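# Tuck office chair under desk and park cart in bay

## Task

Get the office chair fully under the desk, resting upright on every wheel, and bring the utility cart into the yellow-taped bay so that all four of its wheels sit inside the tape lines without touching them, its load still aboard and not overhanging any edge; the robot must not tip or finish leaning, and the result has to hold without the robot keeping anything in place.

## Robot and tools

Robot: a Hello Robot Stretch 4 with one arm. It has an omni-wheel base, a lift that slides up a mast, a telescoping arm that reaches forward, a wrist with yaw, pitch and roll, and a two-finger gripper. It stands about 1.6 m tall; the base rim lies within 0.23 m of the base origin. Cameras: head_camera, head_left_camera, head_right_camera (all on the head) and wrist_camera.

Frames: the base frame has its origin on the floor below the base centre, x ahead, y to the left, z up. hand_pose (link pinch, a point between the open fingertips) is reported in this frame; with all wrist joints at zero its axes line up with the base frame, though the printed position may be slightly off. The odometry frame is the base frame as it was when the scene began. base_odometry counts wheel rotation only, so slipping shows up as travel; heading runs -3.142 to 3.142, left positive.

execute_actions: argument actions is a list holding one action or none (none just reports state and images). An action may contain base, joints or both, plus optional pace and contact_limits; alternatively it holds only end_of_arm. All its motions start at once. base takes a single command, each a relative offset from where the base last measured itself: translate_m (metres, straight ahead positive, -2 to 2), strafe_m (metres sideways, left positive, -2 to 2) or rotate_rad (radians on the spot, counter-clockwise from above positive, -3.2 to 3.2). joints is a set of absolute targets keyed by name: lift_m 0 to 1.2 m; arm_m 0 to 0.55 m extension; wrist_yaw_rad -1.134 to 4.276 (0 straight ahead, positive left, 3.14 stowed, above 3.4 the arm may interfere); wrist_pitch_rad -1.117 to 4.259 (0 level, 1.57 pointing down); wrist_roll_rad -1.117 to 4.259 (0 fingers level, positive turns clockwise seen from behind); gripper_m -0.038 to 0.141, the fingertip gap in metres (negative means they squeeze each other). Targets past a joint's range are clipped and flagged; unknown keys or other bad values reject the call and nothing moves. pace is "slow", "default", "fast" or "max" (base up to 0.1/0.3/0.4/0.6 m/s and 1/2/3/4 rad/s; slower when the lift is above 0.2 m). contact_limits takes arm_m from 0 (gentlest) to 0.75 (firmest), 0.5 if omitted. end_of_arm "enable_torque" revives wrist or gripper motors that switched off. cameras is a list of names or "all"; omitted or null gives all, [] gives none. One action lasts at most 15 s. Joints or base you omit may keep driving to an earlier target. A suggested first move to unfold the wrist: lift_m 0.4 with wrist_yaw_rad 0 together.

wait: seconds, 0 to 10; nothing is commanded, returns the same report. zoom_image: camera plus region [x0, y0, x1, y1] in pixels of that camera's latest full image, top-left origin, at most 504 by 504. read_manual: only licence text. finished_scene: scene number; ends the scene for good and reports success, so call it only once everything is settled.

Results: base_status and joint_status tell how each motion finished. "done" means the commanded travel was completed (for the base, even if wheels slipped). "off_target" means it stopped short and may still push. "contact_stop_at_<key>" means it hit something; that part goes slack (a slack lift may sag, slack wheels may roll). "limit_stop_at_<name>" means a built-in limit acted; "limit_stop_at_tilt" means a lean beyond 6 degrees, after which lift, arm and wheels go slack and ignore commands until level; "limit_stop_at_own_body" means a self-collision guard (likely with the gripper pitched up below -0.2 and rolled below -0.4 or above 4). "torque_fault" means a wrist motor overloaded and went limp until enable_torque. After a stop, later motion calls in that same reply are skipped. on_its_own lists uncommanded things; "held at" there is a target, not a position. lidar_m: 12 distances in metres in 30-degree sectors, first straight ahead and going counter-clockwise (4th left, 7th back, 10th right); "-" means nothing seen or closer than 0.25 m; it sees roughly 0.15 m up to robot height, may miss glass and thin legs. wrist_depth_mm: 7x7 grid of depths, 100 to 2000 mm, top-left first. turned_by_wheels versus turned_by_imu differing by over about 0.1 rad signals a collision or slip. base_tilt is in degrees, forward and right positive, with a fixed bias near 1.5. motor_effort is percent of maximum, bracket value the peak; for wheel_0, wheel_1, wheel_2 positive turns the base right. Gripper readings do not prove a grasp; a firm grip shows as a gripper effort change.

Cautions: avoid dropping things, slamming, hard impacts and very forceful pushing. With over 1 kg in the gripper and arm_m above 0.2, turning or driving can topple the robot, especially at fast paces; sustained pushing or pulling with a high gripper or firm contact limit can too. A level gripper holding more than about 2 kg can fault the wrist. Loose objects may occasionally get nudged by something. Fingertips pressed on a surface can jam; raise the lift. Make sure the chair and cart stay in place after the robot lets go.

Each tool is called after "Request:" as name(argument=value, ...) on one line, values as JSON.

## Session

I'll start by looking at the current state and camera images.

Request:
execute_actions(actions=[])

Scene clock: 0.00 s.
base_odometry: x=+0.000 y=+0.000 heading=+0.000 (m, m, rad; odometry frame)
turned_by_wheels: +0.000 (rad since the last result)
turned_by_imu: +0.000 (rad since the last result)
base_tilt: forward=+0.3 right=-1.4 (deg)
lidar_m: 1.00 0.76 0.75 1.12 0.83 0.86 0.95 1.44 2.60 1.40 0.88 0.91
base_status: not commanded
joint_positions: lift_m=+0.163 arm_m=+0.001 wrist_yaw_rad=+3.118 wrist_pitch_rad=-0.004 wrist_roll_rad=-0.005 gripper_m=+0.057
joint_status: not commanded
motor_effort: lift_m=+19 arm_m=+0 wrist_yaw_rad=+0 wrist_pitch_rad=-5 wrist_roll_rad=+0 gripper_m=-3 wheel_0=+0 wheel_1=+0 wheel_2=+0 (%)
hand_pose: x=-0.1147 y=+0.0943 z=+0.3420 quat_wxyz=(+0.012, +0.002, -0.002, +1.000) (m; base frame)
wrist_depth_mm: - 138 1281 1098 931 842 732 / - 138 1229 1098 946 842 741 / - 130 235 1098 960 842 741 / 109 138 1205 1098 960 842 750 / 1863 1537 1308 1078 946 842 741 / 1336 1366 197 1078 197 842 750 / 931 831 917 139 820 788 750
pictures: head_camera, head_left_camera, head_right_camera, wrist_camera
Images, in order (width x height): head_camera 420x560, head_left_camera 420x672, head_right_camera 420x672, wrist_camera 616x392.

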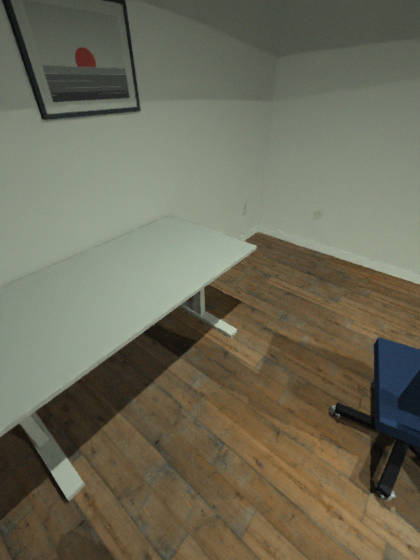

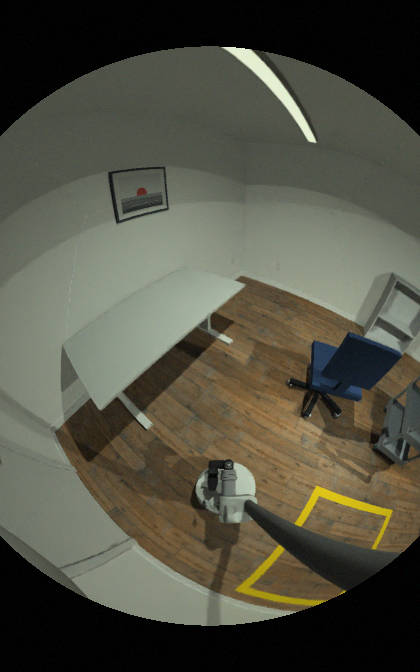

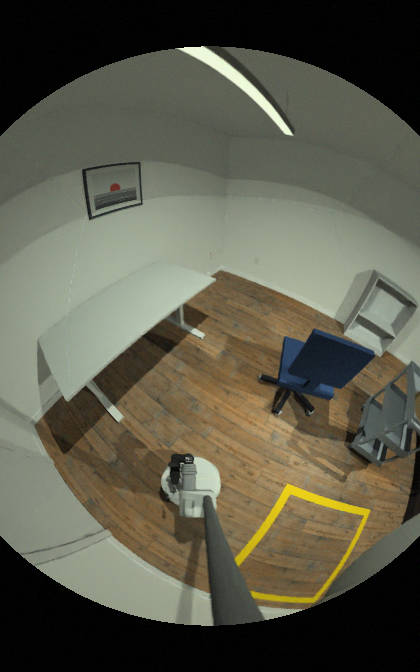

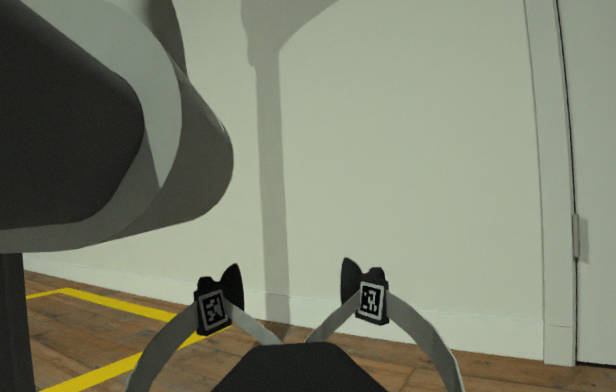

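Request:
zoom_image(camera="head_right_camera", region=[200, 250, 420, 620])

Request:
zoom_image(camera="head_camera", region=[0, 200, 420, 560])

Region (200, 250, 420, 620) of head_right_camera's 420x672 image, scaled by 1.362, with more detail than that image has; it fills the left 300 columns of this view, and the rest is white.

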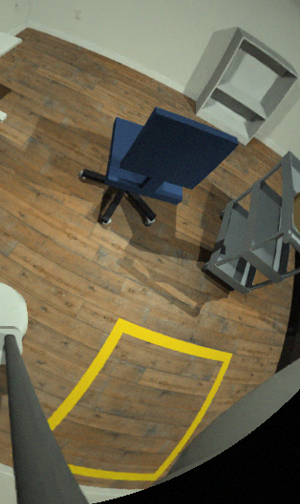

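Region (0, 200, 420, 560) of head_camera's 420x560 image, scaled by 1.200, with more detail than that image has; it fills the top 432 rows of this view, and the rest is white.

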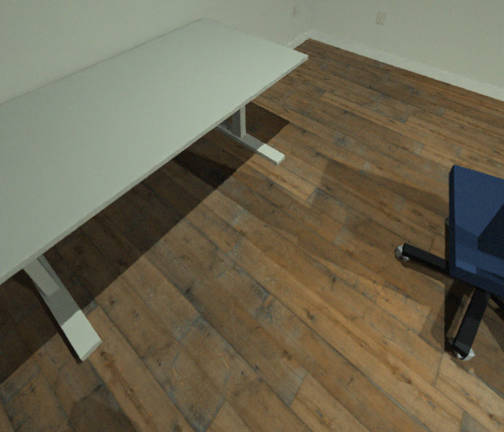

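Request:
execute_actions(actions=[{"base": {"rotate_rad": -1.0}}])

Scene clock: 2.13 s.
base_odometry: x=+0.000 y=+0.000 heading=-0.999 (m, m, rad; odometry frame)
turned_by_wheels: -0.999 (rad since the last result)
turned_by_imu: -0.979 (rad since the last result)
base_tilt: forward=+0.4 right=-1.2 (deg)
lidar_m: 0.90 1.00 0.95 0.75 0.75 1.08 0.87 0.85 0.99 1.54 2.58 1.38
base_status: done
joint_positions: lift_m=+0.163 arm_m=+0.001 wrist_yaw_rad=+3.118 wrist_pitch_rad=-0.004 wrist_roll_rad=-0.005 gripper_m=+0.057
joint_status: not commanded
motor_effort: lift_m=+18(18) arm_m=+0(0) wrist_yaw_rad=+0(1) wrist_pitch_rad=-6(5) wrist_roll_rad=+0(0) gripper_m=-3(3) wheel_0=+3(6) wheel_1=+3(9) wheel_2=+2(5) (%)
hand_pose: x=-0.1147 y=+0.0943 z=+0.3420 quat_wxyz=(+0.012, +0.002, -0.002, +1.000) (m; base frame)
wrist_depth_mm: - 138 1008 1138 1281 1499 1397 / - 138 1025 1118 1281 1499 1366 / - 130 235 1138 1255 1499 1366 / 109 138 976 1138 1255 1464 1366 / 820 917 991 1098 1255 1499 1397 / 842 917 197 1078 197 1182 1118 / 831 831 931 139 820 788 798
pictures: head_camera, head_left_camera, head_right_camera, wrist_camera
camera_calibration (this result's frames):
wrist_camera: T_world_to_cam=[[0.0887172, 0.99471, -0.051778, -0.0786111], [-0.0295866, -0.0493284, -0.998344, 0.403166], [-0.995617, 0.0901023, 0.0250538, 0.0960795], [0, 0, 0, 1]] pos_world=[0.114561, 0.0894258, 0.396021]
Images, in order (width x height): head_camera 420x560, head_left_camera 420x672, head_right_camera 420x672, wrist_camera 616x392.

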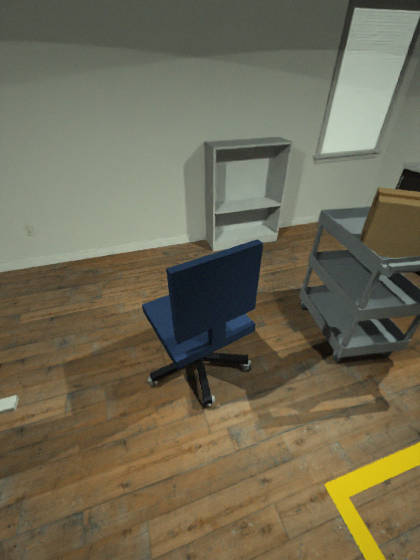

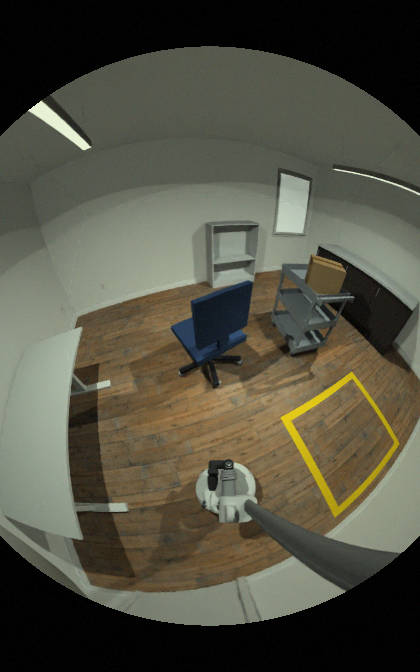

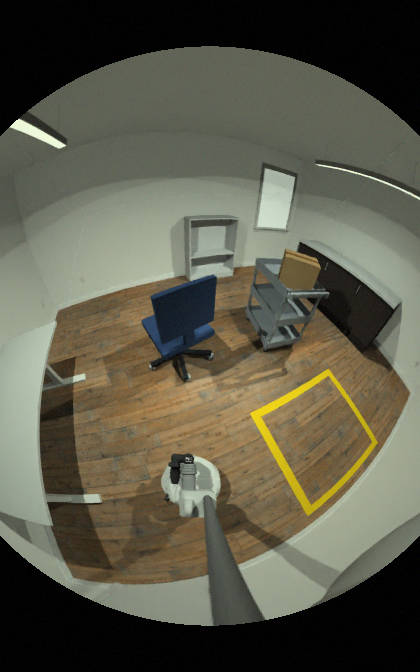

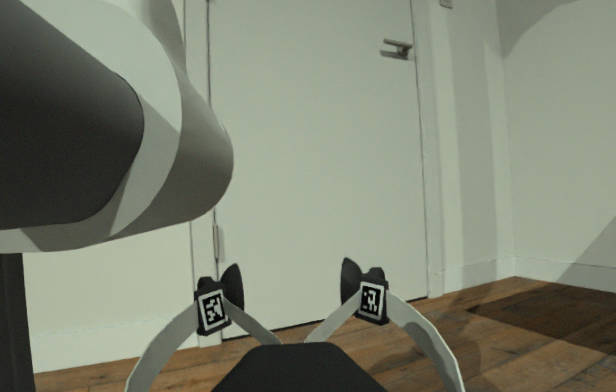

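Request:
zoom_image(camera="head_camera", region=[100, 160, 420, 440])

Request:
zoom_image(camera="head_right_camera", region=[200, 220, 420, 530])

Region (100, 160, 420, 440) of head_camera's 420x560 image, scaled by 1.575, with more detail than that image has; it fills the top 441 rows of this view, and the rest is white.

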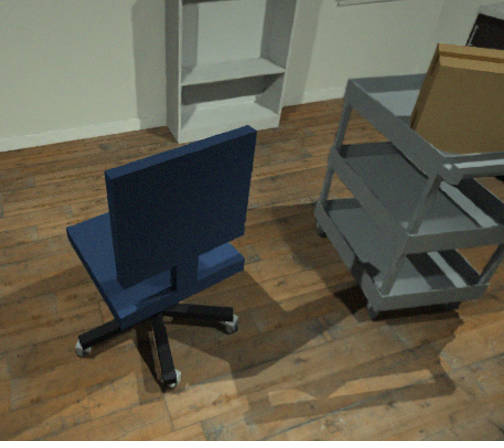

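Region (200, 220, 420, 530) of head_right_camera's 420x672 image, scaled by 1.626, with more detail than that image has; it fills the left 358 columns of this view, and the rest is white.

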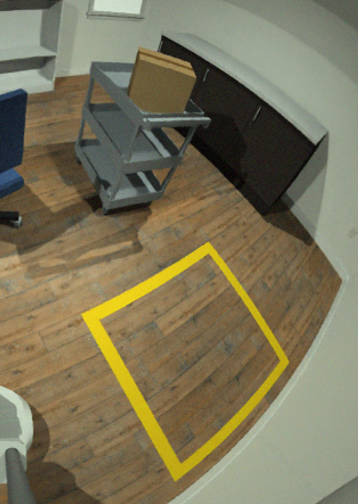

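Request:
execute_actions(actions=[{"base": {"rotate_rad": -0.4}, "pace": "fast"}], cameras=["head_camera"])

Request:
execute_actions(actions=[{"base": {"translate_m": 1.1}, "joints": {"lift_m": 1.1}, "pace": "fast"}], cameras=["head_camera", "head_left_camera"])

Scene clock: 10.27 s.
base_odometry: x=+0.000 y=+0.000 heading=-1.400 (m, m, rad; odometry frame)
turned_by_wheels: -0.400 (rad since the last result)
turned_by_imu: -0.393 (rad since the last result)
base_tilt: forward=+0.4 right=-1.2 (deg)
lidar_m: 1.17 0.90 1.50 0.88 0.74 0.76 0.98 0.85 0.89 1.04 1.84 1.53
base_status: done
joint_positions: lift_m=+0.163 arm_m=+0.001 wrist_yaw_rad=+3.118 wrist_pitch_rad=-0.004 wrist_roll_rad=-0.005 gripper_m=+0.057
joint_status: not commanded
motor_effort: lift_m=+18(18) arm_m=+0(0) wrist_yaw_rad=+1(1) wrist_pitch_rad=-5(5) wrist_roll_rad=+0(0) gripper_m=-3(3) wheel_0=-1(7) wheel_1=-1(8) wheel_2=-2(5) (%)
hand_pose: x=-0.1147 y=+0.0943 z=+0.3420 quat_wxyz=(+0.012, +0.002, -0.002, +1.000) (m; base frame)
wrist_depth_mm: - 138 1229 1576 1618 1336 683 / - 138 1229 1576 1708 1397 931 / - 130 234 1537 1708 1464 1205 / 109 138 1160 1576 1708 1464 1205 / 809 960 1205 1499 1708 1464 1205 / 820 960 197 1281 198 1160 946 / 820 842 931 139 820 788 732
pictures: head_camera
Images, in order (width x height): head_camera 420x560.

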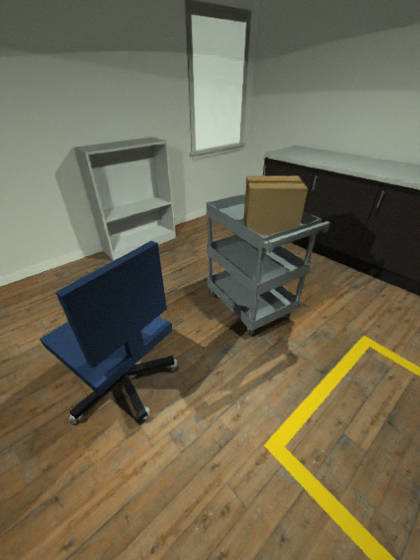

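Scene clock: 14.30 s.
base_odometry: x=+0.187 y=-1.084 heading=-1.400 (m, m, rad; odometry frame)
turned_by_wheels: +0.000 (rad since the last result)
turned_by_imu: -0.005 (rad since the last result)
base_tilt: forward=+0.5 right=-1.3 (deg)
lidar_m: 0.48 1.77 0.40 0.27 0.38 1.50 1.90 1.66 1.67 1.96 0.47 0.36
base_status: done
joint_positions: lift_m=+1.100 arm_m=+0.001 wrist_yaw_rad=+3.118 wrist_pitch_rad=-0.004 wrist_roll_rad=-0.005 gripper_m=+0.057
joint_status: all done
motor_effort: lift_m=+22(24) arm_m=+0(0) wrist_yaw_rad=+0(1) wrist_pitch_rad=-5(6) wrist_roll_rad=-1(0) gripper_m=-4(3) wheel_0=+0(11) wheel_1=+1(7) wheel_2=+2(11) (%)
hand_pose: x=-0.1147 y=+0.0943 z=+1.2790 quat_wxyz=(+0.012, +0.002, -0.002, +1.000) (m; base frame)
wrist_depth_mm: - 138 - - - - 1863 / - 138 - - - - 1808 / - 129 234 - - - 1863 / 109 138 - - - - 1863 / 1430 1756 - - - - 1921 / 1499 1756 197 - 197 1808 1661 / 1464 1618 - 139 - - 1618
pictures: head_camera, head_left_camera
Images, in order (width x height): head_camera 420x560, head_left_camera 420x672.

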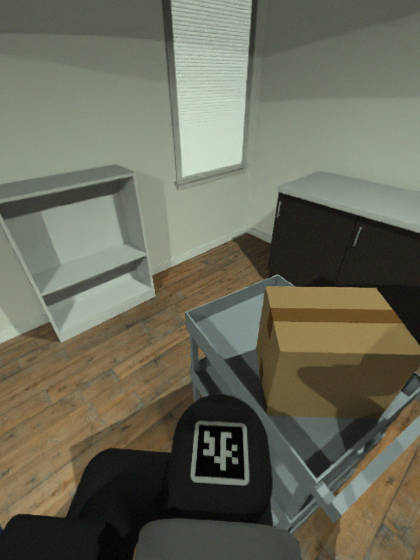

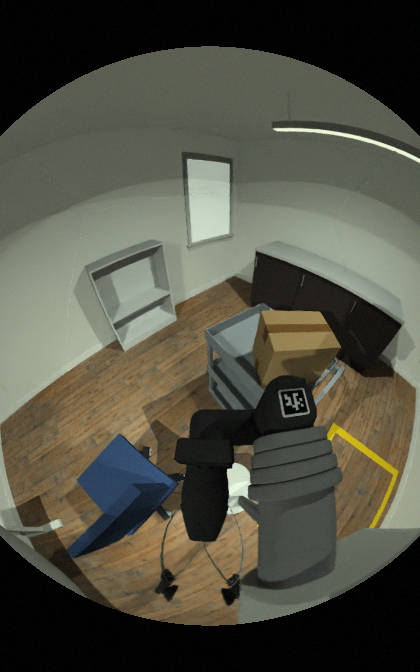

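Request:
execute_actions(actions=[{"base": {"rotate_rad": -0.96}, "joints": {"wrist_pitch_rad": 1.57, "wrist_yaw_rad": 3.14, "arm_m": 0.3, "gripper_m": 0.07}}])

Scene clock: 17.07 s.
base_odometry: x=+0.187 y=-1.084 heading=-2.359 (m, m, rad; odometry frame)
turned_by_wheels: -0.960 (rad since the last result)
turned_by_imu: -0.941 (rad since the last result)
base_tilt: forward=+0.3 right=-1.2 (deg)
lidar_m: 0.34 0.36 0.50 1.74 0.27 0.27 0.40 1.54 1.84 1.65 1.68 2.08
base_status: done
joint_positions: lift_m=+1.100 arm_m=+0.298 wrist_yaw_rad=+3.140 wrist_pitch_rad=+1.570 wrist_roll_rad=-0.005 gripper_m=+0.070
joint_status: all done
motor_effort: lift_m=+22(22) arm_m=+10(9) wrist_yaw_rad=+0(1) wrist_pitch_rad=+1(2) wrist_roll_rad=+0(0) gripper_m=-3(6) wheel_0=+1(10) wheel_1=+1(6) wheel_2=+2(5) (%)
hand_pose: x=+0.4692 y=+0.0874 z=+0.9894 quat_wxyz=(-0.001, -0.707, -0.001, +0.707) (m; base frame)
wrist_depth_mm: 1182 1182 991 1008 1229 1255 1255 / 1182 1182 991 1008 1255 1255 1281 / 1160 1182 1182 1078 430 430 439 / 1182 1182 1205 424 430 392 287 / 1160 1182 1205 418 424 332 254 / 1182 1182 198 351 216 287 226 / 1182 1182 1182 138 370 240 -
pictures: head_camera, head_left_camera, head_right_camera, wrist_camera
camera_calibration (this result's frames):
wrist_camera: T_world_to_cam=[[0.053458, 0.996443, 0.0651398, -0.189361], [0.998335, -0.0519163, -0.0251372, -0.378533], [-0.0216659, 0.0663752, -0.997559, 1.21869], [0, 0, 0, 1]] pos_world=[0.41443, 0.0881442, 1.21854]
Images, in order (width x height): head_camera 420x560, head_left_camera 420x672, head_right_camera 420x672, wrist_camera 616x392.

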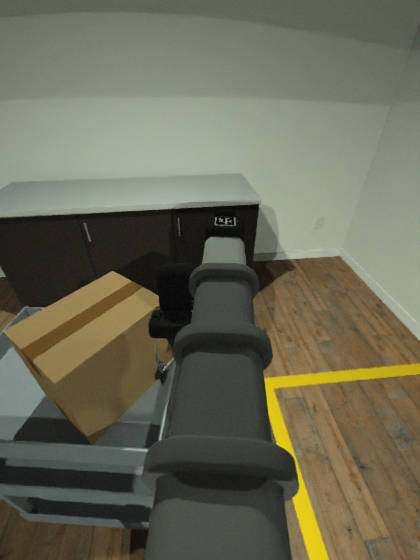

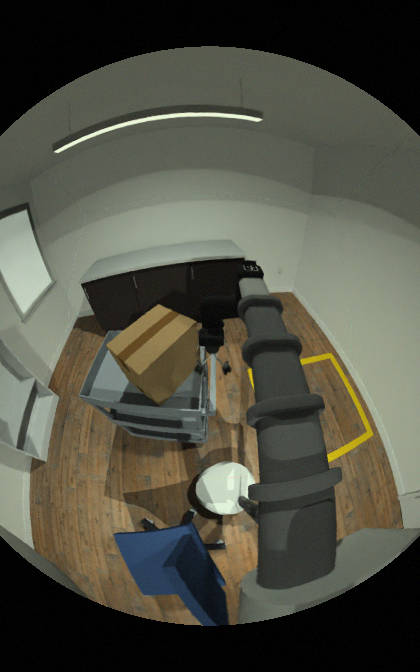

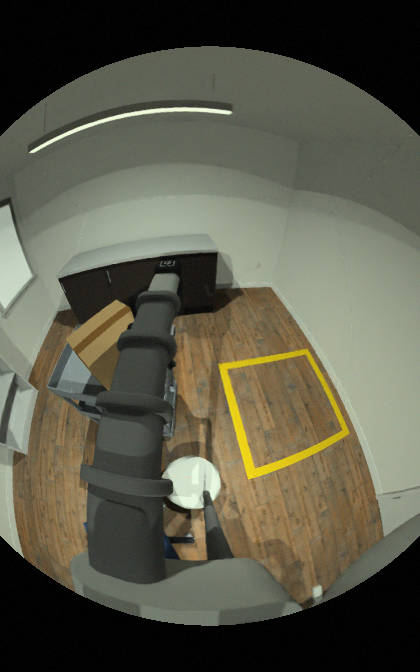

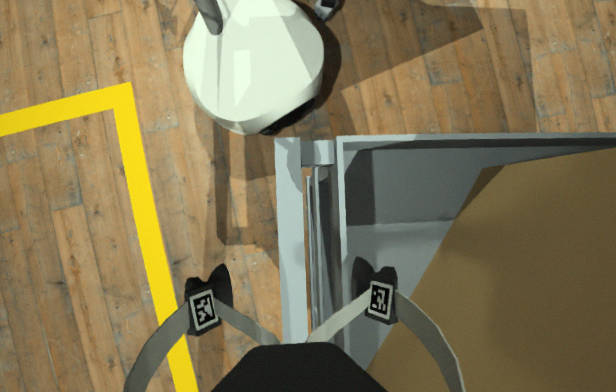

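Request:
execute_actions(actions=[{"joints": {"lift_m": 0.96, "arm_m": 0.36, "gripper_m": 0.055}}], cameras=["wrist_camera", "head_left_camera"])

Scene clock: 19.40 s.
base_odometry: x=+0.187 y=-1.084 heading=-2.360 (m, m, rad; odometry frame)
turned_by_wheels: +0.000 (rad since the last result)
turned_by_imu: -0.001 (rad since the last result)
base_tilt: forward=+0.2 right=-1.3 (deg)
lidar_m: 0.34 0.35 0.51 1.74 0.30 0.26 0.42 1.56 1.88 1.65 1.65 2.04
base_status: not commanded
joint_positions: lift_m=+0.978 arm_m=+0.358 wrist_yaw_rad=+3.142 wrist_pitch_rad=+1.566 wrist_roll_rad=-0.006 gripper_m=+0.055
joint_status: lift_m contact_stop (moved -0.122 of -0.140); the others done
on_its_own: lift_m is slack since a contact_stop (your +0.960 is given up)
motor_effort: lift_m=+11(21) arm_m=+0(12) wrist_yaw_rad=-7(10) wrist_pitch_rad=+12(21) wrist_roll_rad=+2(2) gripper_m=-2(5) wheel_0=+0(0) wheel_1=+1(1) wheel_2=-1(2) (%)
hand_pose: x=+0.5278 y=+0.0874 z=+0.8673 quat_wxyz=(-0.002, -0.705, -0.002, +0.709) (m; base frame)
wrist_depth_mm: 1060 1078 866 260 259 270 258 / 1042 1060 904 260 309 312 317 / 1060 1060 1078 286 309 310 270 / 1042 1060 1078 297 309 312 234 / 1060 1078 1078 235 309 271 208 / 1042 1060 197 236 198 235 189 / 1060 1060 1078 142 265 194 -
pictures: head_left_camera, wrist_camera
camera_calibration (this result's frames):
wrist_camera: T_world_to_cam=[[0.0501616, 0.996628, 0.0649413, -0.182644], [0.998408, -0.0483583, -0.0290493, -0.437086], [-0.0258109, 0.0662951, -0.997466, 1.10028], [0, 0, 0, 1]] pos_world=[0.473951, 0.0879484, 1.09665]
Images, in order (width x height): head_left_camera 420x672, wrist_camera 616x392.

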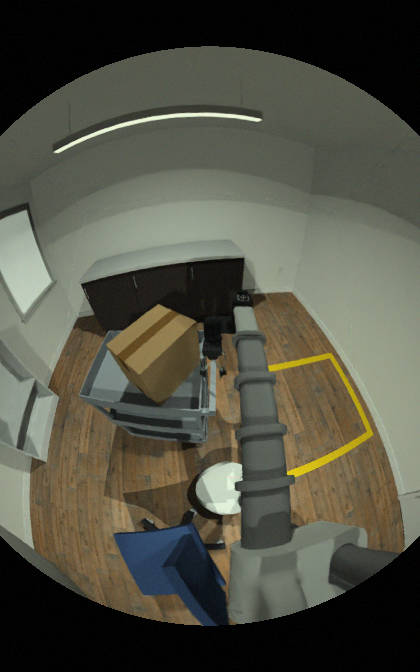

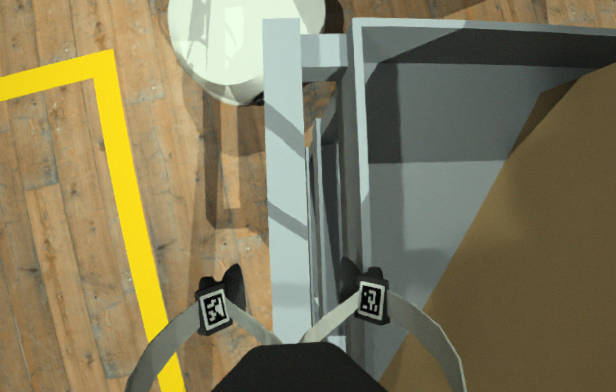

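Request:
execute_actions(actions=[{"joints": {"lift_m": 0.995, "gripper_m": 0.13}}], cameras=[])

Request:
execute_actions(actions=[{"joints": {"lift_m": 0.943}, "pace": "slow"}], cameras=["wrist_camera", "head_left_camera"])

Scene clock: 21.60 s.
base_odometry: x=+0.187 y=-1.084 heading=-2.360 (m, m, rad; odometry frame)
turned_by_wheels: +0.000 (rad since the last result)
turned_by_imu: -0.001 (rad since the last result)
base_tilt: forward=+0.3 right=-1.1 (deg)
lidar_m: 0.36 0.34 0.47 1.77 0.31 0.27 0.41 1.55 1.87 1.65 1.68 2.07
base_status: not commanded
joint_positions: lift_m=+0.995 arm_m=+0.358 wrist_yaw_rad=+3.140 wrist_pitch_rad=+1.570 wrist_roll_rad=-0.005 gripper_m=+0.130
joint_status: all done
motor_effort: lift_m=+23(22) arm_m=+0(0) wrist_yaw_rad=+0(4) wrist_pitch_rad=+2(6) wrist_roll_rad=+2(3) gripper_m=+0(4) wheel_0=+0(0) wheel_1=+1(1) wheel_2=-1(1) (%)
hand_pose: x=+0.5290 y=+0.0874 z=+0.8843 quat_wxyz=(-0.001, -0.707, -0.001, +0.707) (m; base frame)
wrist_depth_mm: 1060 1078 878 891 259 279 715 / 1078 1060 917 272 320 324 322 / 1078 1078 1098 315 319 324 274 / 1060 1078 1098 324 319 322 239 / 1078 1098 1118 334 319 276 211 / 1078 1098 214 246 205 239 192 / 1060 1078 1078 140 282 203 -
pictures: none
No camera images: the call's "cameras" was empty. Leave "cameras" out to get every camera's image.

Scene clock: 22.43 s.
base_odometry: x=+0.187 y=-1.084 heading=-2.360 (m, m, rad; odometry frame)
turned_by_wheels: +0.000 (rad since the last result)
turned_by_imu: +0.000 (rad since the last result)
base_tilt: forward=+0.4 right=-1.3 (deg)
lidar_m: 0.35 0.33 0.48 1.77 0.29 0.27 0.40 1.52 1.87 1.64 1.68 2.07
base_status: not commanded
joint_positions: lift_m=+0.983 arm_m=+0.358 wrist_yaw_rad=+3.142 wrist_pitch_rad=+1.566 wrist_roll_rad=-0.005 gripper_m=+0.130
joint_status: lift_m contact_stop (moved -0.012 of -0.052)
on_its_own: lift_m is slack since a contact_stop (your +0.943 is given up)
motor_effort: lift_m=+11(21) arm_m=+0(0) wrist_yaw_rad=-6(7) wrist_pitch_rad=+12(15) wrist_roll_rad=+2(2) gripper_m=+0(0) wheel_0=-1(1) wheel_1=+1(1) wheel_2=-1(1) (%)
hand_pose: x=+0.5278 y=+0.0874 z=+0.8725 quat_wxyz=(-0.002, -0.705, -0.002, +0.709) (m; base frame)
wrist_depth_mm: 1060 1078 878 267 262 272 268 / 1042 1078 917 267 315 319 315 / 1060 1078 1078 286 315 320 268 / 1078 1078 1078 297 314 317 234 / 1060 1060 1098 309 315 271 207 / 1078 1060 213 241 195 228 189 / 1060 1078 1060 143 271 196 -
pictures: head_left_camera, wrist_camera
camera_calibration (this result's frames):
wrist_camera: T_world_to_cam=[[0.0505993, 0.996606, 0.0649344, -0.183203], [0.998383, -0.0487898, -0.029158, -0.436771], [-0.0258909, 0.0663048, -0.997463, 1.10549], [0, 0, 0, 1]] pos_world=[0.473957, 0.0879722, 1.10185]
Images, in order (width x height): head_left_camera 420x672, wrist_camera 616x392.

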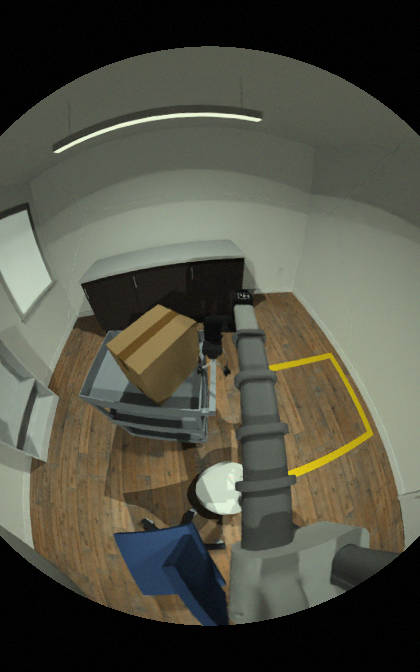

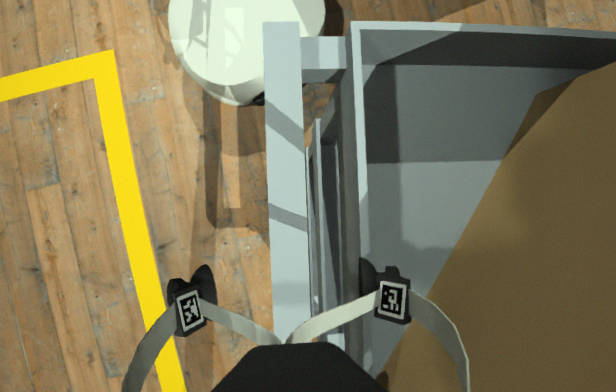

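Request:
execute_actions(actions=[{"joints": {"lift_m": 1.03, "gripper_m": 0.13}}], cameras=["wrist_camera"])

Scene clock: 23.63 s.
base_odometry: x=+0.187 y=-1.084 heading=-2.360 (m, m, rad; odometry frame)
turned_by_wheels: +0.000 (rad since the last result)
turned_by_imu: +0.000 (rad since the last result)
base_tilt: forward=+0.2 right=-1.3 (deg)
lidar_m: 0.35 0.33 0.48 1.76 0.32 0.27 0.40 1.54 1.86 1.66 1.68 2.06
base_status: not commanded
joint_positions: lift_m=+1.030 arm_m=+0.358 wrist_yaw_rad=+3.140 wrist_pitch_rad=+1.570 wrist_roll_rad=-0.005 gripper_m=+0.130
joint_status: all done
motor_effort: lift_m=+23(21) arm_m=+0(0) wrist_yaw_rad=-2(5) wrist_pitch_rad=+1(11) wrist_roll_rad=+1(2) gripper_m=+2(1) wheel_0=+0(1) wheel_1=+0(1) wheel_2=+0(1) (%)
hand_pose: x=+0.5290 y=+0.0874 z=+0.9193 quat_wxyz=(-0.001, -0.707, -0.001, +0.707) (m; base frame)
wrist_depth_mm: 1098 1118 917 917 1138 1160 1205 / 1098 1118 931 286 355 359 320 / 1078 1118 1118 469 355 357 272 / 1098 1118 1138 609 355 320 236 / 1098 1098 1118 603 355 272 208 / 1098 212 1118 282 224 225 190 / 1078 1098 1118 141 291 200 -
pictures: wrist_camera
camera_calibration (this result's frames):
wrist_camera: T_world_to_cam=[[0.0523804, 0.996501, 0.0651276, -0.187422], [0.998385, -0.0508205, -0.0253818, -0.439956], [-0.0219832, 0.066352, -0.997554, 1.15028], [0, 0, 0, 1]] pos_world=[0.47435, 0.088084, 1.1485]
Images, in order (width x height): wrist_camera 616x392.

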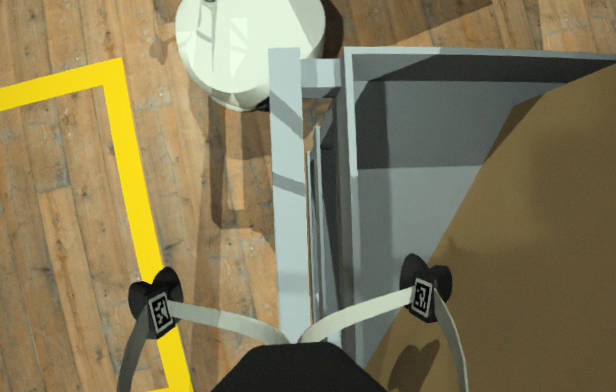

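Request:
execute_actions(actions=[{"joints": {"lift_m": 0.943}}], cameras=["wrist_camera"])

Scene clock: 25.27 s.
base_odometry: x=+0.187 y=-1.084 heading=-2.360 (m, m, rad; odometry frame)
turned_by_wheels: +0.000 (rad since the last result)
turned_by_imu: -0.001 (rad since the last result)
base_tilt: forward=+0.2 right=-1.2 (deg)
lidar_m: 0.38 0.34 0.49 1.74 0.34 0.26 0.40 1.54 1.85 1.64 1.67 2.04
base_status: not commanded
joint_positions: lift_m=+0.943 arm_m=+0.358 wrist_yaw_rad=+3.140 wrist_pitch_rad=+1.570 wrist_roll_rad=-0.005 gripper_m=+0.130
joint_status: all done
motor_effort: lift_m=+13(21) arm_m=+0(0) wrist_yaw_rad=-1(2) wrist_pitch_rad=+1(1) wrist_roll_rad=+2(1) gripper_m=+0(0) wheel_0=+0(0) wheel_1=+0(0) wheel_2=+1(0) (%)
hand_pose: x=+0.5290 y=+0.0874 z=+0.8331 quat_wxyz=(-0.001, -0.707, -0.001, +0.707) (m; base frame)
wrist_depth_mm: 1025 1025 842 221 239 248 255 / 1025 1025 904 247 270 273 276 / 1025 1025 1042 195 270 272 272 / 1025 1025 1025 195 268 271 236 / 1025 1025 1060 195 259 271 209 / 1008 212 1025 196 197 224 190 / 1025 1025 1042 141 268 200 -
pictures: wrist_camera
camera_calibration (this result's frames):
wrist_camera: T_world_to_cam=[[0.0523816, 0.996501, 0.0651283, -0.181808], [0.998385, -0.0508226, -0.0253694, -0.442159], [-0.0219706, 0.066352, -0.997554, 1.06426], [0, 0, 0, 1]] pos_world=[0.474351, 0.0880841, 1.06228]
Images, in order (width x height): wrist_camera 616x392.

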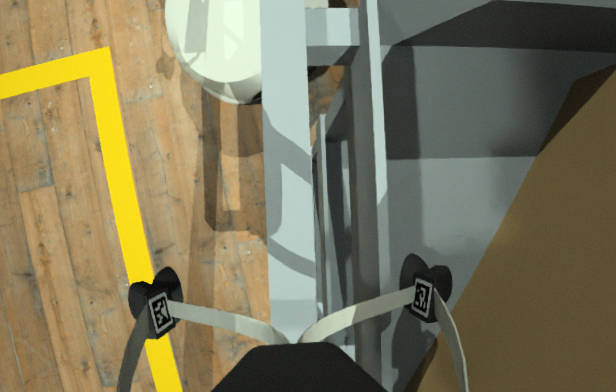

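Request:
execute_actions(actions=[{"joints": {"gripper_m": 0.03}}], cameras=["wrist_camera"])

Scene clock: 27.33 s.
base_odometry: x=+0.187 y=-1.084 heading=-2.360 (m, m, rad; odometry frame)
turned_by_wheels: +0.000 (rad since the last result)
turned_by_imu: -0.001 (rad since the last result)
base_tilt: forward=+0.4 right=-1.3 (deg)
lidar_m: 0.34 0.34 0.50 1.77 0.31 0.27 0.41 1.55 1.86 1.65 1.69 2.05
base_status: not commanded
joint_positions: lift_m=+0.942 arm_m=+0.358 wrist_yaw_rad=+3.139 wrist_pitch_rad=+1.573 wrist_roll_rad=-0.005 gripper_m=+0.031
joint_status: all done
motor_effort: lift_m=+30(30) arm_m=+0(0) wrist_yaw_rad=+1(1) wrist_pitch_rad=-8(8) wrist_roll_rad=+1(2) gripper_m=-31(35) wheel_0=-2(5) wheel_1=+0(0) wheel_2=+1(5) (%)
hand_pose: x=+0.5300 y=+0.0874 z=+0.8318 quat_wxyz=(-0.001, -0.708, -0.001, +0.706) (m; base frame)
wrist_depth_mm: 1025 1025 186 213 247 248 255 / 1008 1025 186 273 259 263 264 / 1008 1025 185 508 258 262 239 / 1025 1025 1042 574 258 260 208 / 1025 1025 1008 574 257 241 187 / 1025 1008 183 569 191 202 166 / 1008 1008 1008 137 255 171 -
pictures: wrist_camera
camera_calibration (this result's frames):
wrist_camera: T_world_to_cam=[[0.0533354, 0.99644, 0.0652831, -0.182397], [0.998398, -0.0519759, -0.0223505, -0.445562], [-0.0188778, 0.0663706, -0.997616, 1.06134], [0, 0, 0, 1]] pos_world=[0.474612, 0.0881471, 1.06076]
Images, in order (width x height): wrist_camera 616x392.

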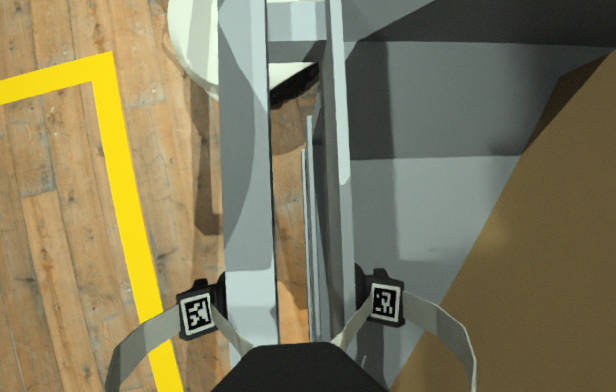

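Request:
execute_actions(actions=[{"base": {"strafe_m": -0.3}, "joints": {"lift_m": 0.936}}], cameras=["wrist_camera", "head_left_camera"])

Scene clock: 30.30 s.
base_odometry: x=-0.024 y=-0.871 heading=-2.360 (m, m, rad; odometry frame)
turned_by_wheels: -0.001 (rad since the last result)
turned_by_imu: +0.001 (rad since the last result)
base_tilt: forward=+0.4 right=-1.4 (deg)
lidar_m: 0.33 0.34 0.45 2.07 0.49 0.55 1.50 1.49 1.52 1.35 1.39 1.70
base_status: done
joint_positions: lift_m=+0.936 arm_m=+0.358 wrist_yaw_rad=+3.147 wrist_pitch_rad=+1.568 wrist_roll_rad=-0.010 gripper_m=+0.031
joint_status: all done
on_its_own: wrist_yaw_rad is at rest, and its effort (-19) is outside its rest range (-13 to +13); wrist_roll_rad is at rest, and its effort (+16) is outside its rest range (-13 to +13)
motor_effort: lift_m=+23(30) arm_m=+0(0) wrist_yaw_rad=-19(19) wrist_pitch_rad=+8(8) wrist_roll_rad=+16(15) gripper_m=-23(32) wheel_0=-3(19) wheel_1=-1(8) wheel_2=-2(9) (%)
hand_pose: x=+0.5278 y=+0.0874 z=+0.8253 quat_wxyz=(-0.005, -0.706, -0.005, +0.708) (m; base frame)
wrist_depth_mm: 1025 1042 186 211 256 260 264 / 1008 1025 183 256 258 260 247 / 1025 1025 183 544 257 259 218 / 1025 1025 182 508 257 257 196 / 1008 1008 182 580 256 230 179 / 1008 1008 182 500 191 196 161 / 1008 1025 1025 139 254 168 -
pictures: head_left_camera, wrist_camera
camera_calibration (this result's frames):
wrist_camera: T_world_to_cam=[[0.0411252, 0.997036, 0.06502, -0.175245], [0.998838, -0.0393874, -0.0277886, -0.440329], [-0.0251453, 0.0660872, -0.997497, 1.05813], [0, 0, 0, 1]] pos_world=[0.473631, 0.0874533, 1.05464]
Images, in order (width x height): head_left_camera 420x672, wrist_camera 616x392.

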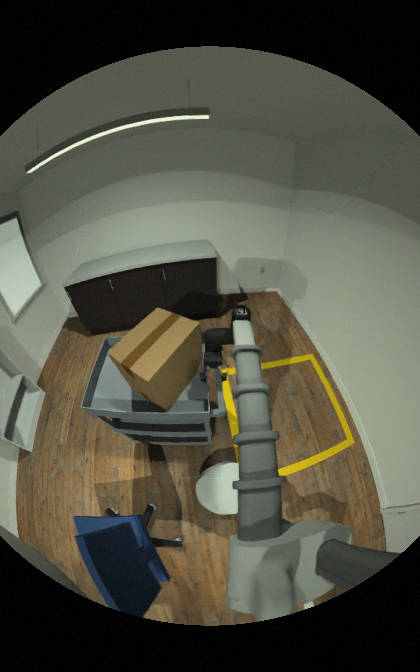

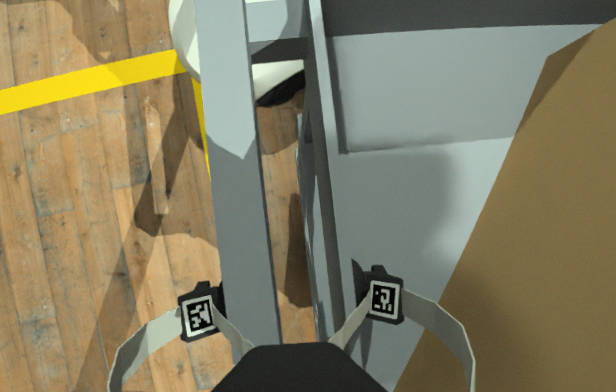

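Request:
execute_actions(actions=[{"base": {"strafe_m": -0.5}, "joints": {"wrist_roll_rad": -0.1}}], cameras=["wrist_camera", "head_left_camera"])

Scene clock: 33.47 s.
base_odometry: x=-0.377 y=-0.517 heading=-2.360 (m, m, rad; odometry frame)
turned_by_wheels: +0.000 (rad since the last result)
turned_by_imu: +0.003 (rad since the last result)
base_tilt: forward=+0.5 right=-1.2 (deg)
lidar_m: 0.34 0.34 0.42 0.97 0.94 1.55 1.41 1.49 0.97 0.86 0.88 1.08
base_status: done
joint_positions: lift_m=+0.936 arm_m=+0.358 wrist_yaw_rad=+3.148 wrist_pitch_rad=+1.566 wrist_roll_rad=-0.106 gripper_m=+0.031
joint_status: all done
on_its_own: wrist_yaw_rad is at rest, and its effort (-22) is outside its rest range (-13 to +13); wrist_roll_rad is at rest, and its effort (+16) is outside its rest range (-13 to +13)
motor_effort: lift_m=+23(23) arm_m=+0(0) wrist_yaw_rad=-22(23) wrist_pitch_rad=+12(13) wrist_roll_rad=+16(18) gripper_m=-25(26) wheel_0=+1(23) wheel_1=+0(8) wheel_2=-1(9) (%)
hand_pose: x=+0.5274 y=+0.0874 z=+0.8253 quat_wxyz=(-0.039, -0.704, -0.040, +0.708) (m; base frame)
wrist_depth_mm: 1008 1042 184 212 257 262 264 / 1025 1025 185 256 257 262 243 / 1025 1008 183 544 257 259 216 / 1008 1025 183 521 257 259 196 / 991 1008 182 574 255 229 178 / 1008 1008 181 569 190 196 160 / 991 1008 1025 138 254 168 -
pictures: head_left_camera, wrist_camera
camera_calibration (this result's frames):
wrist_camera: T_world_to_cam=[[-0.0548192, 0.996353, 0.065389, -0.124871], [0.997965, 0.0568085, -0.028959, -0.446908], [-0.032568, 0.0636684, -0.99744, 1.06219], [0, 0, 0, 1]] pos_world=[0.473747, 0.0821758, 1.05469]
Images, in order (width x height): head_left_camera 420x672, wrist_camera 616x392.

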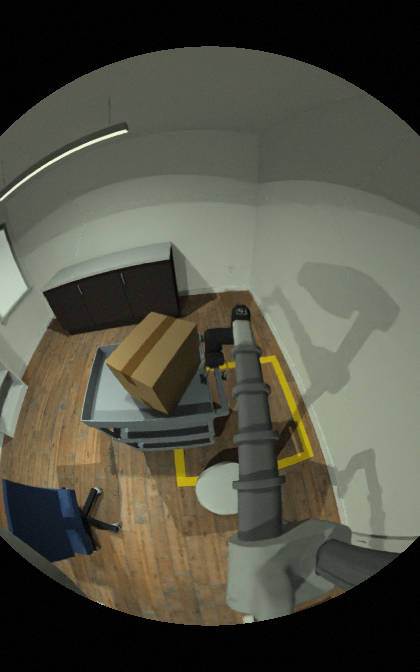

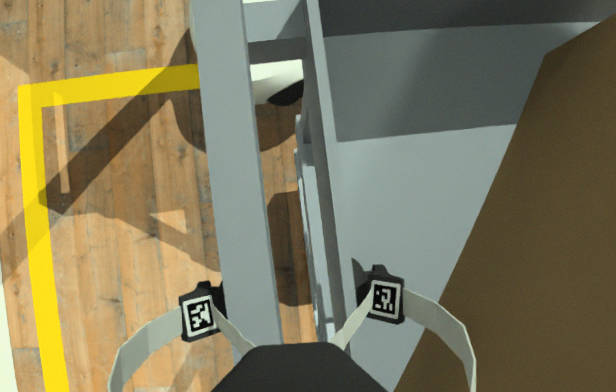

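Request:
execute_actions(actions=[{"base": {"strafe_m": -0.45}}])

Scene clock: 36.63 s.
base_odometry: x=-0.694 y=-0.197 heading=-2.360 (m, m, rad; odometry frame)
turned_by_wheels: +0.000 (rad since the last result)
turned_by_imu: +0.003 (rad since the last result)
base_tilt: forward=+0.4 right=-1.1 (deg)
lidar_m: 0.32 0.32 0.41 1.41 1.33 1.49 1.41 0.74 0.46 0.39 0.41 0.53
base_status: done
joint_positions: lift_m=+0.936 arm_m=+0.358 wrist_yaw_rad=+3.149 wrist_pitch_rad=+1.564 wrist_roll_rad=-0.106 gripper_m=+0.031
joint_status: not commanded
on_its_own: wrist_yaw_rad is at rest, and its effort (-26) is outside its rest range (-13 to +13); wrist_roll_rad is at rest, and its effort (+18) is outside its rest range (-13 to +13)
motor_effort: lift_m=+23(23) arm_m=+0(0) wrist_yaw_rad=-26(27) wrist_pitch_rad=+17(18) wrist_roll_rad=+18(18) gripper_m=-25(26) wheel_0=-2(23) wheel_1=+0(6) wheel_2=+0(8) (%)
hand_pose: x=+0.5267 y=+0.0874 z=+0.8253 quat_wxyz=(-0.040, -0.704, -0.040, +0.708) (m; base frame)
wrist_depth_mm: 715 1025 184 220 259 260 264 / 707 1025 184 257 258 263 237 / 699 1042 183 508 257 260 211 / 683 1025 183 508 258 258 193 / 668 976 182 574 257 228 176 / 640 878 182 569 190 194 159 / 640 788 1025 138 254 167 -
pictures: head_camera, head_left_camera, head_right_camera, wrist_camera
camera_calibration (this result's frames):
wrist_camera: T_world_to_cam=[[-0.056438, 0.996256, 0.065492, -0.124126], [0.997802, 0.0585639, -0.0310059, -0.444593], [-0.0347253, 0.0635981, -0.997371, 1.06325], [0, 0, 0, 1]] pos_world=[0.473533, 0.0820777, 1.0548]
Images, in order (width x height): head_camera 420x560, head_left_camera 420x672, head_right_camera 420x672, wrist_camera 616x392.

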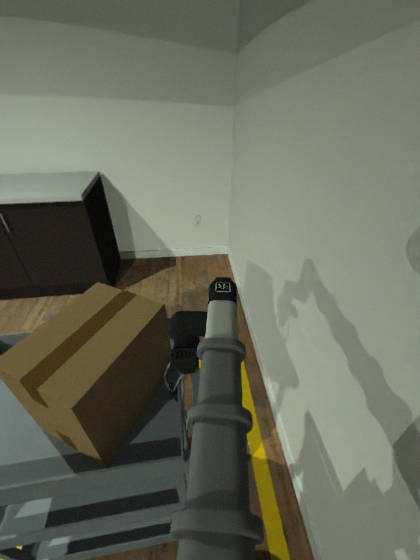

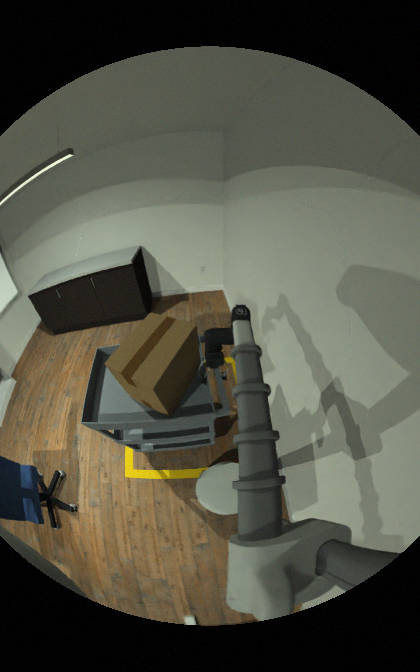

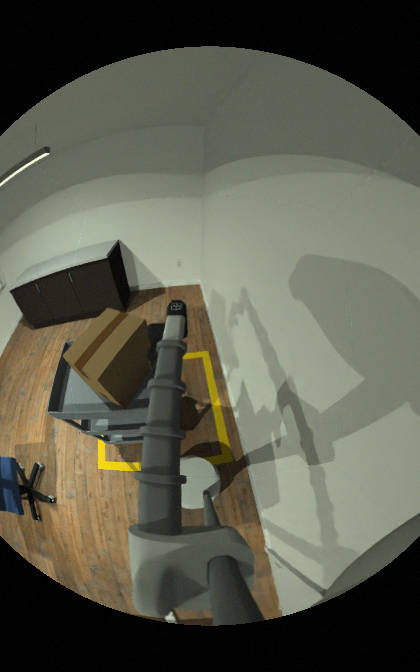

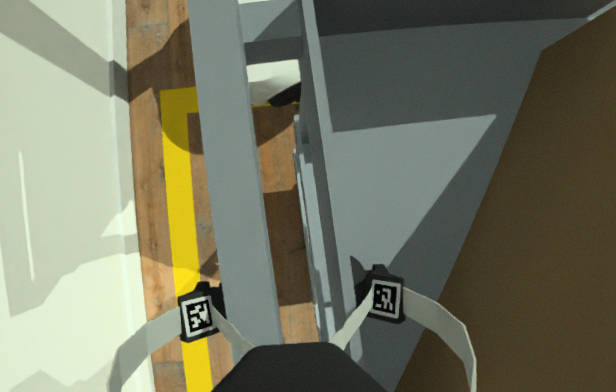

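Request:
zoom_image(camera="head_left_camera", region=[60, 330, 260, 520])

Region (60, 330, 260, 520) of head_left_camera's 420x672 image, scaled by 2.520, with more detail than that image has; it fills the top 479 rows of this view, and the rest is white.

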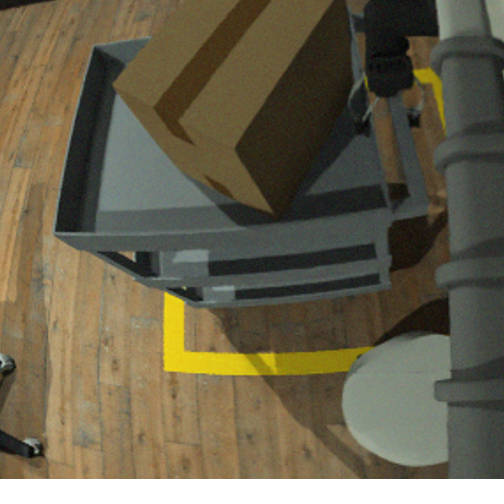

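Request:
execute_actions(actions=[{"base": {"strafe_m": -0.07}}], cameras=[])

Request:
execute_actions(actions=[{"joints": {"gripper_m": 0.11, "wrist_roll_rad": -0.18}}], cameras=["wrist_camera"])

Scene clock: 38.27 s.
base_odometry: x=-0.743 y=-0.148 heading=-2.360 (m, m, rad; odometry frame)
turned_by_wheels: +0.000 (rad since the last result)
turned_by_imu: +0.000 (rad since the last result)
base_tilt: forward=+0.2 right=-1.3 (deg)
lidar_m: 0.34 0.33 0.41 1.46 1.40 1.46 1.40 0.65 0.39 0.34 0.35 0.47
base_status: done
joint_positions: lift_m=+0.936 arm_m=+0.358 wrist_yaw_rad=+3.149 wrist_pitch_rad=+1.565 wrist_roll_rad=-0.106 gripper_m=+0.031
joint_status: not commanded
on_its_own: wrist_yaw_rad is at rest, and its effort (-27) is outside its rest range (-13 to +13); wrist_roll_rad is at rest, and its effort (+18) is outside its rest range (-13 to +13)
motor_effort: lift_m=+23(23) arm_m=+0(0) wrist_yaw_rad=-27(27) wrist_pitch_rad=+16(20) wrist_roll_rad=+18(19) gripper_m=-24(25) wheel_0=+0(24) wheel_1=+1(6) wheel_2=-2(8) (%)
hand_pose: x=+0.5268 y=+0.0874 z=+0.8253 quat_wxyz=(-0.040, -0.704, -0.040, +0.708) (m; base frame)
wrist_depth_mm: 603 946 184 219 258 262 265 / 603 946 184 256 259 262 237 / 597 917 183 504 257 259 212 / 580 891 183 504 256 258 193 / 569 854 182 569 255 229 177 / 549 768 182 564 189 196 160 / 539 647 1008 137 253 167 -
pictures: none
No camera images: the call's "cameras" was empty. Leave "cameras" out to get every camera's image.

Scene clock: 39.90 s.
base_odometry: x=-0.743 y=-0.148 heading=-2.360 (m, m, rad; odometry frame)
turned_by_wheels: +0.000 (rad since the last result)
turned_by_imu: -0.001 (rad since the last result)
base_tilt: forward=+0.4 right=-1.2 (deg)
lidar_m: 0.34 0.31 0.42 1.46 1.42 1.46 1.43 0.67 0.40 0.35 0.36 0.47
base_status: not commanded
joint_positions: lift_m=+0.936 arm_m=+0.358 wrist_yaw_rad=+3.140 wrist_pitch_rad=+1.570 wrist_roll_rad=-0.180 gripper_m=+0.110
joint_status: all done
motor_effort: lift_m=+20(23) arm_m=+0(0) wrist_yaw_rad=-2(27) wrist_pitch_rad=+2(22) wrist_roll_rad=+1(17) gripper_m=-1(23) wheel_0=+0(0) wheel_1=+1(1) wheel_2=-2(2) (%)
hand_pose: x=+0.5290 y=+0.0874 z=+0.8255 quat_wxyz=(-0.063, -0.704, -0.063, +0.705) (m; base frame)
wrist_depth_mm: 574 866 193 214 260 263 267 / 574 866 187 831 262 266 257 / 574 866 187 512 263 265 225 / 580 878 187 517 262 263 199 / 569 866 1042 580 260 232 181 / 559 723 186 580 205 202 162 / 554 741 1025 135 254 169 -
pictures: wrist_camera
camera_calibration (this result's frames):
wrist_camera: T_world_to_cam=[[-0.122169, 0.990359, 0.0652978, -0.0885753], [0.991948, 0.124048, -0.0255304, -0.454061], [-0.0333844, 0.061653, -0.997539, 1.06312], [0, 0, 0, 1]] pos_world=[0.475075, 0.0785027, 1.05469]
Images, in order (width x height): wrist_camera 616x392.

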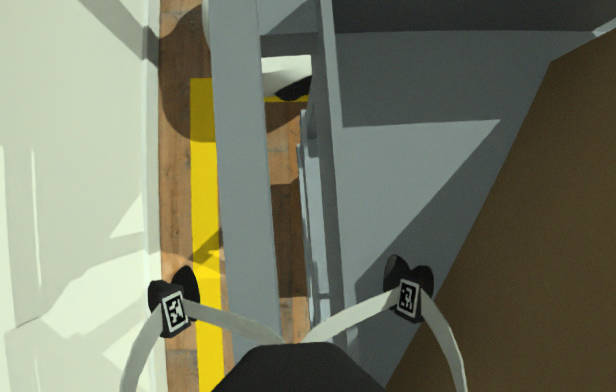

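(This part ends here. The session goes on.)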